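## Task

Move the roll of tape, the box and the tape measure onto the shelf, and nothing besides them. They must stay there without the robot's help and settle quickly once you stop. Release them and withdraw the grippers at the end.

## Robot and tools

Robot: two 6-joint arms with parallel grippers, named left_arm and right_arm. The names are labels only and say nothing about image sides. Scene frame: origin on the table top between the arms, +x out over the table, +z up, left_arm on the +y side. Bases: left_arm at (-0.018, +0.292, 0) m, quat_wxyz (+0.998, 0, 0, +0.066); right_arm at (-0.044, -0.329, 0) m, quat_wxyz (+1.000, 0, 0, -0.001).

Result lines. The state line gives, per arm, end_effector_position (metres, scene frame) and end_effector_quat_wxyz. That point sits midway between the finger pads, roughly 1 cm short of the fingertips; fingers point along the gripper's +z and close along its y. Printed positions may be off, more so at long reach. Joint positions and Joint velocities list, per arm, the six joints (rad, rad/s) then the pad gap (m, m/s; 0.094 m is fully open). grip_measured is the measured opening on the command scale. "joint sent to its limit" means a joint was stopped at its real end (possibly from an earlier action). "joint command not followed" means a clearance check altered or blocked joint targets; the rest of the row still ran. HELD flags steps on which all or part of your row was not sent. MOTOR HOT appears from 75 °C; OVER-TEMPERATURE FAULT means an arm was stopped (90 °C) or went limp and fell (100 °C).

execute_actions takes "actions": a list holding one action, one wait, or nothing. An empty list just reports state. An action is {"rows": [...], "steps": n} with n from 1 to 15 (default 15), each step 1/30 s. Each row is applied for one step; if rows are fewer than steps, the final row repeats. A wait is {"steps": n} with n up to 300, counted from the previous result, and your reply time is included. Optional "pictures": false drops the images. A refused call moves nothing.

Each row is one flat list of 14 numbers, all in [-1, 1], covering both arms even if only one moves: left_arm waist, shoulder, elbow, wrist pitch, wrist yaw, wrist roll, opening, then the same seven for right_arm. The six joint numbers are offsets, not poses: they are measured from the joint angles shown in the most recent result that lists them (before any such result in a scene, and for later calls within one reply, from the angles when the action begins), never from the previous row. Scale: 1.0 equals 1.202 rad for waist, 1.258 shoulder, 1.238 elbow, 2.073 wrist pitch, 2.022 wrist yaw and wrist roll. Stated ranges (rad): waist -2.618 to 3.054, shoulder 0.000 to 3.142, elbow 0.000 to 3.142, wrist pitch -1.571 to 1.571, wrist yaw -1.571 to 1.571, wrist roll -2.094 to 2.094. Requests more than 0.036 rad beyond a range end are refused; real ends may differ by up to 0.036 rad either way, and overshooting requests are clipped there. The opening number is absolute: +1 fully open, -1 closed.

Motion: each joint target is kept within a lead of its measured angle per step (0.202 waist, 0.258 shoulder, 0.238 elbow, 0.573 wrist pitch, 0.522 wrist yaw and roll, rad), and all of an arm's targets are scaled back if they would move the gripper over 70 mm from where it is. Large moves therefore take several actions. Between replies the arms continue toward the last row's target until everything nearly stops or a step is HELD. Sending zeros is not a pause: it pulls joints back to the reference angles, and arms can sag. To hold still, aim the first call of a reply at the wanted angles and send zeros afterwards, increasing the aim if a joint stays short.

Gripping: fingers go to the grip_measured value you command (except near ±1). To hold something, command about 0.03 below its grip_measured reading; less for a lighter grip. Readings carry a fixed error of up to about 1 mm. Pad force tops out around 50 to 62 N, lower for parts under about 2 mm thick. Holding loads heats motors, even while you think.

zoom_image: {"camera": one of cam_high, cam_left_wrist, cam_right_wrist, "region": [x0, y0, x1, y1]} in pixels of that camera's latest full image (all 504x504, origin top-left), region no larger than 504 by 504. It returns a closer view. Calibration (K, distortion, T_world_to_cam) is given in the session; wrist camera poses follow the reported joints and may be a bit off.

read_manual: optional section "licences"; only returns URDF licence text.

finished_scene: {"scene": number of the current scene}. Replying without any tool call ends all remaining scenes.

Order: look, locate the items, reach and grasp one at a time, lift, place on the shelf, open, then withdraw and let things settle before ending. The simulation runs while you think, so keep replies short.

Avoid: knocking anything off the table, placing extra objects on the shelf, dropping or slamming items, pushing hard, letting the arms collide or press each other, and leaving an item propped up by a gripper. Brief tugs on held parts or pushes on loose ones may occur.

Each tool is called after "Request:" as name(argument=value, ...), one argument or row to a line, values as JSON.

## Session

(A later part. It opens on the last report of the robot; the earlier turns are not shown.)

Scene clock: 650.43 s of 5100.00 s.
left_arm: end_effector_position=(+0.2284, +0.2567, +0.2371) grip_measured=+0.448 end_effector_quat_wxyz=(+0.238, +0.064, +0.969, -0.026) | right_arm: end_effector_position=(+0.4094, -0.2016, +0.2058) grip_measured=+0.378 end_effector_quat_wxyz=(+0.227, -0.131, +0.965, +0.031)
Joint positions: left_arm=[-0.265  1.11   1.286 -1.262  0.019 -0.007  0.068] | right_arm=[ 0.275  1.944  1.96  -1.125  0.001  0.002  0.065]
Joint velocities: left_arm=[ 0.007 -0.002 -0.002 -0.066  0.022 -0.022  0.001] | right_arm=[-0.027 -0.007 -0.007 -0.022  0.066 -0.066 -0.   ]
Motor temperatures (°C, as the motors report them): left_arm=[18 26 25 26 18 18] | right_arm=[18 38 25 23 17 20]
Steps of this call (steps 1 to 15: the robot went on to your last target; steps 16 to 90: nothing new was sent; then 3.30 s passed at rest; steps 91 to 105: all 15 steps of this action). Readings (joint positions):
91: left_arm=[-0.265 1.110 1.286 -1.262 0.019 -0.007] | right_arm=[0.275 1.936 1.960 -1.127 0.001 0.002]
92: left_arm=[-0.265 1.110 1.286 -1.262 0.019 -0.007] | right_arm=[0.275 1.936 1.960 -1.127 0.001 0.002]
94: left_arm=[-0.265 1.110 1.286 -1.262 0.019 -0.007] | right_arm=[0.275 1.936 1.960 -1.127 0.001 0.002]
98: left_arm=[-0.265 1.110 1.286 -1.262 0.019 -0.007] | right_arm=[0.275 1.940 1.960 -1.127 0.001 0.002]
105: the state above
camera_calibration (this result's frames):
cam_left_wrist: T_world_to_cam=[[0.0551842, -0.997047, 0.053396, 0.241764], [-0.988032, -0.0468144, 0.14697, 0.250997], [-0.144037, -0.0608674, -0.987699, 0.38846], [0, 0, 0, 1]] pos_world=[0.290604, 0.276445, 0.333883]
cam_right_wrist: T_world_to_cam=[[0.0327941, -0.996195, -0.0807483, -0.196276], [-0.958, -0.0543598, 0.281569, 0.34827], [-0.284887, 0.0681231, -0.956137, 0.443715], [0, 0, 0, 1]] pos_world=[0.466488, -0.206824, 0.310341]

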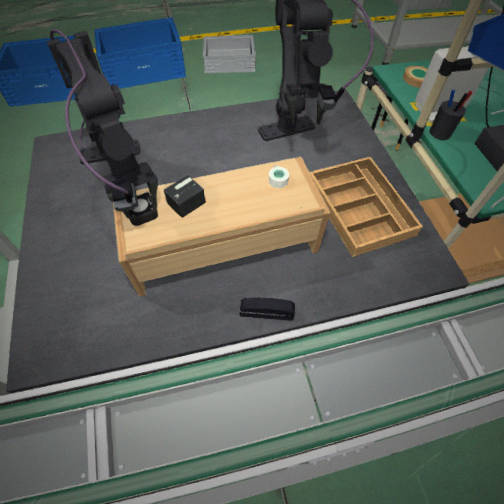

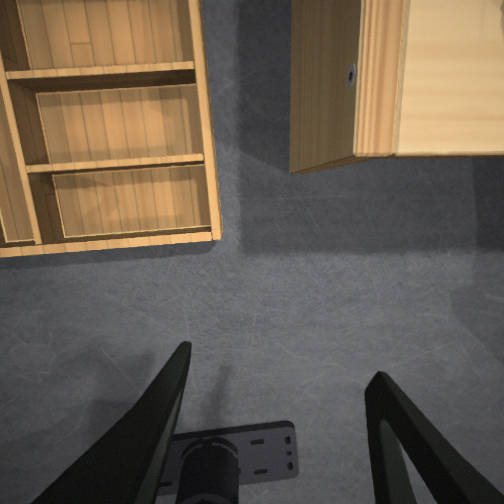

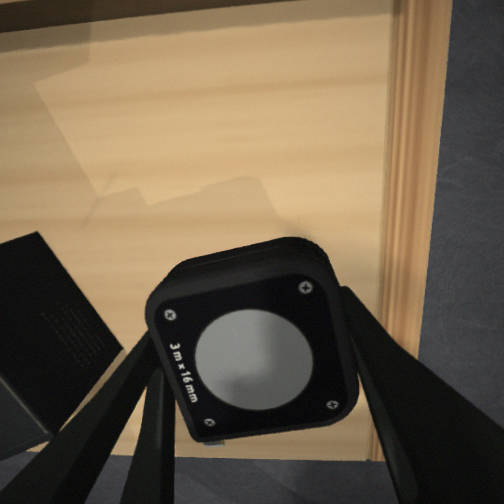

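Request:
execute_actions(
  actions=[
    {"rows": [[0,-0.005,0,0,0,0,0.45,0,0,0.005,0,0,0,0.36],[0,-0.005,0,0,0,0,0.45,0,0,0.005,0,0,0,0.38],[0,-0.005,0,0,0,0,0.45,0,0,0.005,0,0,0,0.40],[0,-0.005,0,0,0,0,0.45,0,0,0.005,0,0,0,0.43],[0,-0.005,0,0,0,0,0.45,0,0,0.005,0,0,0,0.46],[0,-0.005,0,0,0,0,0.45,0,0,0.005,0,0,0,0.49],[0,-0.005,0,0,0,0,0.45,0,0,0.005,0,0,0,0.52],[0,-0.005,0,0,0,0,0.45,0,0,0.005,0,0,0,0.55],[0,-0.005,0,0,0,0,0.45,0,0,0.005,0,0,0,0.58],[0,-0.005,0,0,0,0,0.45,0,-0.004,0.005,0,0,0,0.58],[0,-0.005,0,0,0,0,0.45,0,-0.008,0.005,0,0,0,0.58]], "steps": 12},
  ],
)

Request:
execute_actions(
  actions=[
    {"rows": [[0,0,0,0,0,0,0.45,0,-0.012,0.005,0,0,0,0.58],[0,0,0,0,0,0,0.45,0,-0.017,0.005,0,0,0,0.58],[0,0,0,0,0,0,0.45,0,-0.023,0.005,0,0,0,0.58],[0,0,0,0,0,0,0.45,0,-0.030,0.005,0,0,0,0.58],[0,0,0,0,0,0,0.45,0,-0.038,0.005,0,0,0,0.58],[0,0,0,0,0,0,0.45,0,-0.047,0.005,0,0,0,0.58],[0,0,0,0,0,0,0.45,0,-0.057,0.005,0,0,0,0.58],[0,0,0,0,0,0,0.45,0,-0.068,0.005,0,0,0,0.58],[0,0,0,0,0,0,0.45,0,-0.080,0.005,0,0,0,0.58],[0,0,0,0,0,0,0.45,0,-0.092,0.005,0,0,0,0.58],[0,0,0,0,0,0,0.45,0,-0.105,0.005,0,0,0,0.58],[0,0,0,0,0,0,0.45,0,-0.118,0.005,0,0,0,0.58],[0,0,0,0,0,0,0.45,0,-0.132,0.005,0,0,0,0.58],[0,0,0,0,0,0,0.45,0,-0.147,0.005,0,0,0,0.58],[0,0,0,0,0,0,0.45,0,-0.163,0.005,0,0,0,0.58]], "steps": 15},
  ],
  pictures=false,
)

Request:
execute_actions(
  actions=[
    {"rows": [[0,0,0,0,0,0,0.45,0,-0.058,-0.005,0,0,0,0.58],[0,0,0,0,0,0,0.45,0,-0.076,-0.013,0,0,0,0.58],[0,0,0,0,0,0,0.45,0,-0.095,-0.023,0,0,0,0.58],[0,0,0,0,0,0,0.45,-0.002,-0.115,-0.035,0,0,0,0.58],[0,0,0,0,0,0,0.45,-0.005,-0.136,-0.049,0,0,0,0.58],[0,0,0,0,0,0,0.45,-0.009,-0.157,-0.065,0,0,0,0.58],[0,0,0,0,0,0,0.45,-0.014,-0.178,-0.083,0,0,0,0.58],[0,0,0,0,0,0,0.45,-0.020,-0.199,-0.102,0,0,0,0.58],[0,0,0,0,0,0,0.45,-0.026,-0.220,-0.122,0,0,0,0.58],[0,0,0,0,0,0,0.45,-0.032,-0.241,-0.142,0,0,0,0.58],[0,0,0,0,0,0,0.45,-0.038,-0.262,-0.162,0,0,0,0.58],[0,0,0,0,0,0,0.45,-0.044,-0.283,-0.182,0,0,0,0.58],[0,0,0,0,0,0,0.45,-0.050,-0.304,-0.202,0,0,0,0.58],[0,0,0,0,0,0,0.45,-0.056,-0.325,-0.222,0,0,0,0.58],[0,0,0,0,0,0,0.45,-0.062,-0.346,-0.242,0,0,0,0.58]], "steps": 15},
  ],
  pictures=false,
)

Request:
execute_actions(
  actions=[
    {"rows": [[0,0,0,0,0,0,0.45,-0.017,-0.066,-0.060,0,0,0,0.58],[0,0,0,0,0,0,0.45,-0.023,-0.087,-0.080,0,0,0,0.58],[0,0,0,0,0,0,0.45,-0.029,-0.108,-0.100,0,0,0,0.58],[0,0,0,0,0,0,0.45,-0.035,-0.129,-0.120,0,0,0,0.58],[0,0,0,0,0,0,0.45,-0.041,-0.149,-0.139,0,0,0,0.58],[0,0,0,0,0,0,0.45,-0.047,-0.168,-0.157,0,0,0,0.58],[0,0,0,0,0,0,0.45,-0.053,-0.186,-0.174,0,0,0,0.58],[0,0,0,0,0,0,0.45,-0.058,-0.203,-0.190,0,0,0,0.58],[0,0,0,0,0,0,0.45,-0.063,-0.218,-0.204,0,0,0,0.58],[0,0,0,0,0,0,0.45,-0.067,-0.231,-0.216,0,0,0,0.58],[0,0,0,0,0,0,0.45,-0.071,-0.242,-0.226,0,0,0,0.58],[0,0,0,0,0,0,0.45,-0.074,-0.251,-0.234,0,0,0,0.58],[0,0,0,0,0,0,0.45,-0.076,-0.258,-0.240,0,0,0,0.58],[0,0,0,0,0,0,0.45,-0.078,-0.263,-0.244,0,0,0,0.58],[0,0,0,0,0,0,0.45,-0.079,-0.266,-0.246,0,0,0,0.58]], "steps": 15},
  ],
)

Scene clock: 679.87 s of 5100.00 s.
left_arm: end_effector_position=(+0.2284, +0.2567, +0.2371) grip_measured=+0.448 end_effector_quat_wxyz=(+0.238, +0.064, +0.969, -0.026) | right_arm: end_effector_position=(+0.4094, -0.2016, +0.2058) grip_measured=+0.577 end_effector_quat_wxyz=(+0.227, -0.131, +0.965, +0.031)
Joint positions: left_arm=[-0.265  1.11   1.286 -1.262  0.019 -0.007  0.068] | right_arm=[ 0.275  1.944  1.96  -1.125  0.001  0.002  0.074]
Joint velocities: left_arm=[ 0.007 -0.017 -0.022 -0.051  0.007 -0.007  0.   ] | right_arm=[-0.007  0.002 -0.012 -0.007 -0.066  0.007  0.   ]
Motor temperatures (°C, as the motors report them): left_arm=[18 26 25 26 18 18] | right_arm=[18 37 25 23 17 20]
Steps of this call (steps 1 to 15: the robot went on to your last target; steps 16 to 90: nothing new was sent; then 26.03 s passed at rest; steps 91 to 102: all 12 steps of this action). Readings (joint positions):
91: left_arm=[-0.265 1.110 1.286 -1.262 0.019 -0.007] | right_arm=[0.275 1.944 1.960 -1.125 0.001 0.002]
92: left_arm=[-0.265 1.110 1.286 -1.262 0.019 -0.007] | right_arm=[0.275 1.944 1.960 -1.125 0.001 0.002]
94: left_arm=[-0.265 1.110 1.286 -1.262 0.019 -0.007] | right_arm=[0.275 1.944 1.960 -1.125 0.001 0.002]
98: left_arm=[-0.265 1.110 1.286 -1.262 0.019 -0.007] | right_arm=[0.275 1.944 1.960 -1.125 0.001 0.002]
102: the state above
camera_calibration (this result's frames):
cam_left_wrist: T_world_to_cam=[[0.0551842, -0.997047, 0.053396, 0.241764], [-0.988032, -0.0468144, 0.14697, 0.250997], [-0.144037, -0.0608674, -0.987699, 0.38846], [0, 0, 0, 1]] pos_world=[0.290604, 0.276445, 0.333883]
cam_right_wrist: T_world_to_cam=[[0.0327941, -0.996195, -0.0807483, -0.196276], [-0.958, -0.0543598, 0.281569, 0.34827], [-0.284887, 0.0681231, -0.956137, 0.443715], [0, 0, 0, 1]] pos_world=[0.466488, -0.206824, 0.310341]

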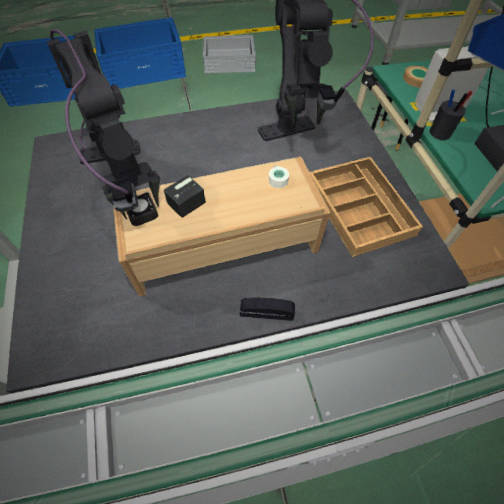

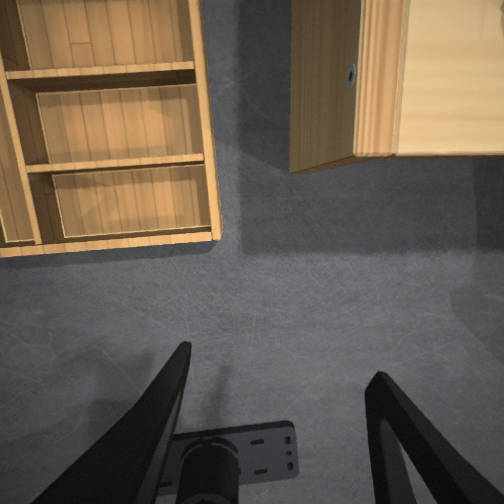

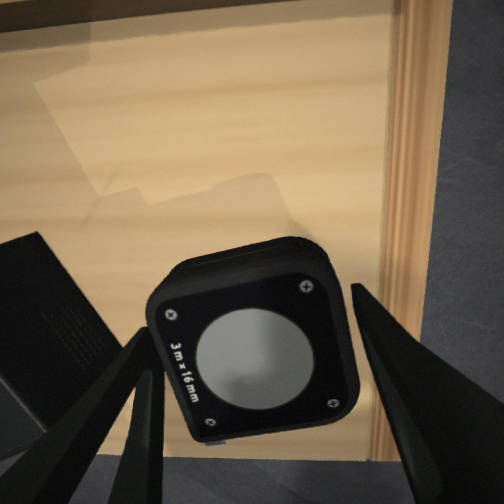

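Scene clock: 680.37 s of 5100.00 s.
left_arm: end_effector_position=(+0.2284, +0.2567, +0.2371) grip_measured=+0.448 end_effector_quat_wxyz=(+0.238, +0.064, +0.969, -0.026) | right_arm: end_effector_position=(+0.3918, -0.2066, +0.2728) grip_measured=+0.577 end_effector_quat_wxyz=(+0.299, -0.129, +0.945, +0.041)
Joint positions: left_arm=[-0.265  1.11   1.286 -1.262  0.019 -0.007  0.068] | right_arm=[ 0.275  1.793  1.96  -1.125  0.001  0.002  0.074]
Joint velocities: left_arm=[ 0.002 -0.007  0.002  0.022 -0.081 -0.007 -0.002] | right_arm=[ 0.007 -0.574 -0.007  0.022 -0.037 -0.022 -0.001]
Motor temperatures (°C, as the motors report them): left_arm=[18 26 25 26 18 18] | right_arm=[18 37 25 23 17 20]
Steps of this call (steps 1 to 15: all 15 steps of this action). Readings (joint positions):
1: left_arm=[-0.265 1.110 1.286 -1.262 0.019 -0.007] | right_arm=[0.275 1.944 1.960 -1.125 0.001 0.002]
2: left_arm=[-0.265 1.110 1.286 -1.262 0.019 -0.007] | right_arm=[0.275 1.944 1.960 -1.125 0.001 0.002]
4: left_arm=[-0.265 1.110 1.286 -1.262 0.019 -0.007] | right_arm=[0.275 1.942 1.960 -1.125 0.001 0.002]
8: left_arm=[-0.265 1.110 1.286 -1.262 0.019 -0.007] | right_arm=[0.275 1.914 1.960 -1.125 0.001 0.002]
15: the state above

Scene clock: 680.87 s of 5100.00 s.
left_arm: end_effector_position=(+0.2284, +0.2567, +0.2371) grip_measured=+0.448 end_effector_quat_wxyz=(+0.238, +0.064, +0.969, -0.026) | right_arm: end_effector_position=(+0.3134, -0.2498, +0.3317) grip_measured=+0.577 end_effector_quat_wxyz=(+0.372, -0.099, +0.922, +0.040)
Joint positions: left_arm=[-0.265  1.11   1.286 -1.262  0.019 -0.007  0.068] | right_arm=[ 0.219  1.413  1.721 -1.113  0.001  0.002  0.074]
Joint velocities: left_arm=[ 0.002  0.007 -0.007  0.037 -0.022  0.007  0.   ] | right_arm=[-0.203 -0.672 -0.755  0.051  0.037 -0.022 -0.001]
Motor temperatures (°C, as the motors report them): left_arm=[18 26 25 26 18 18] | right_arm=[18 37 25 23 17 20]
Steps of this call (steps 1 to 15: all 15 steps of this action). Readings (joint positions):
1: left_arm=[-0.265 1.110 1.286 -1.262 0.019 -0.007] | right_arm=[0.275 1.772 1.960 -1.125 0.001 0.002]
2: left_arm=[-0.265 1.110 1.286 -1.262 0.019 -0.007] | right_arm=[0.275 1.751 1.960 -1.125 0.001 0.002]
4: left_arm=[-0.265 1.110 1.286 -1.262 0.019 -0.007] | right_arm=[0.275 1.706 1.953 -1.121 0.001 0.002]
8: left_arm=[-0.265 1.110 1.286 -1.262 0.019 -0.007] | right_arm=[0.272 1.596 1.893 -1.114 0.001 0.002]
15: the state above

Scene clock: 681.37 s of 5100.00 s.
left_arm: end_effector_position=(+0.2284, +0.2567, +0.2371) grip_measured=+0.448 end_effector_quat_wxyz=(+0.238, +0.064, +0.969, -0.026) | right_arm: end_effector_position=(+0.2432, -0.2902, +0.3207) grip_measured=+0.577 end_effector_quat_wxyz=(+0.391, -0.060, +0.918, +0.026)
Joint positions: left_arm=[-0.265  1.11   1.286 -1.262  0.019 -0.007  0.068] | right_arm=[ 0.135  1.101  1.445 -1.111  0.001  0.002  0.074]
Joint velocities: left_arm=[-0.012 -0.002  0.002 -0.081  0.037  0.007  0.001] | right_arm=[-0.076 -0.178 -0.168  0.037  0.066 -0.051  0.   ]
Motor temperatures (°C, as the motors report them): left_arm=[18 26 25 26 18 18] | right_arm=[18 37 25 23 17 20]
Steps of this call (steps 1 to 15: all 15 steps of this action). Readings (joint positions):
1: left_arm=[-0.265 1.110 1.286 -1.262 0.019 -0.007] | right_arm=[0.213 1.389 1.697 -1.113 0.001 0.002]
2: left_arm=[-0.265 1.110 1.286 -1.262 0.019 -0.007] | right_arm=[0.208 1.366 1.674 -1.113 0.001 0.002]
4: left_arm=[-0.265 1.110 1.286 -1.262 0.019 -0.007] | right_arm=[0.196 1.316 1.627 -1.111 0.001 0.002]
8: left_arm=[-0.265 1.110 1.286 -1.262 0.019 -0.007] | right_arm=[0.168 1.212 1.537 -1.110 0.001 0.002]
15: the state above
camera_calibration (this result's frames):
cam_left_wrist: T_world_to_cam=[[0.0551842, -0.997047, 0.053396, 0.241764], [-0.988032, -0.0468144, 0.14697, 0.250997], [-0.144037, -0.0608674, -0.987699, 0.38846], [0, 0, 0, 1]] pos_world=[0.290604, 0.276445, 0.333883]
cam_right_wrist: T_world_to_cam=[[-0.0660002, -0.985595, -0.155711, -0.218625], [-0.995985, 0.0745297, -0.0495847, 0.304722], [0.0604755, 0.151813, -0.986557, 0.462272], [0, 0, 0, 1]] pos_world=[0.261113, -0.308365, 0.437125]

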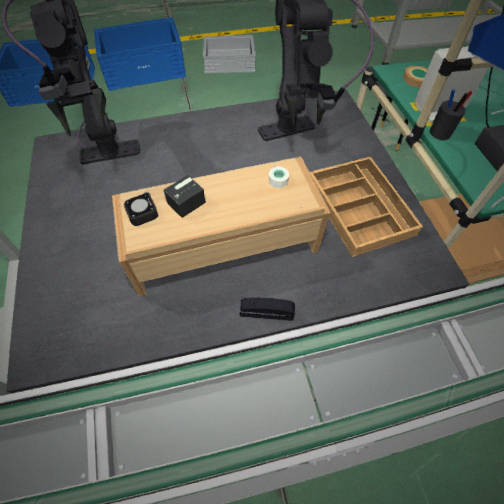

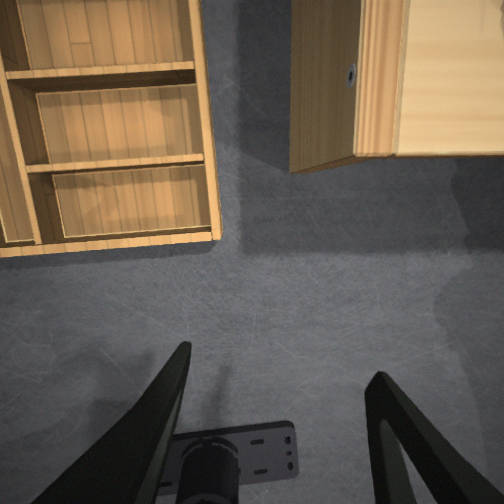

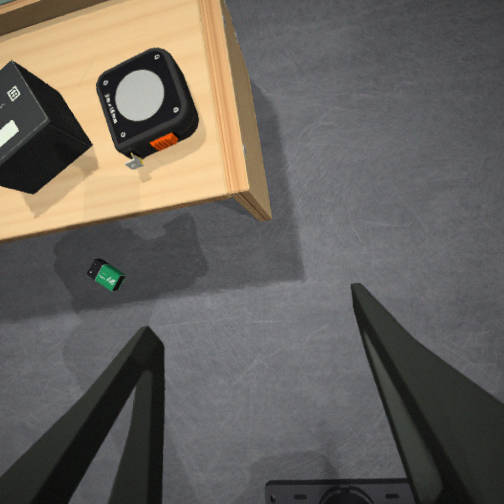

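Request:
finished_scene(
  scene=2,
)

The scene is finished: the task was done.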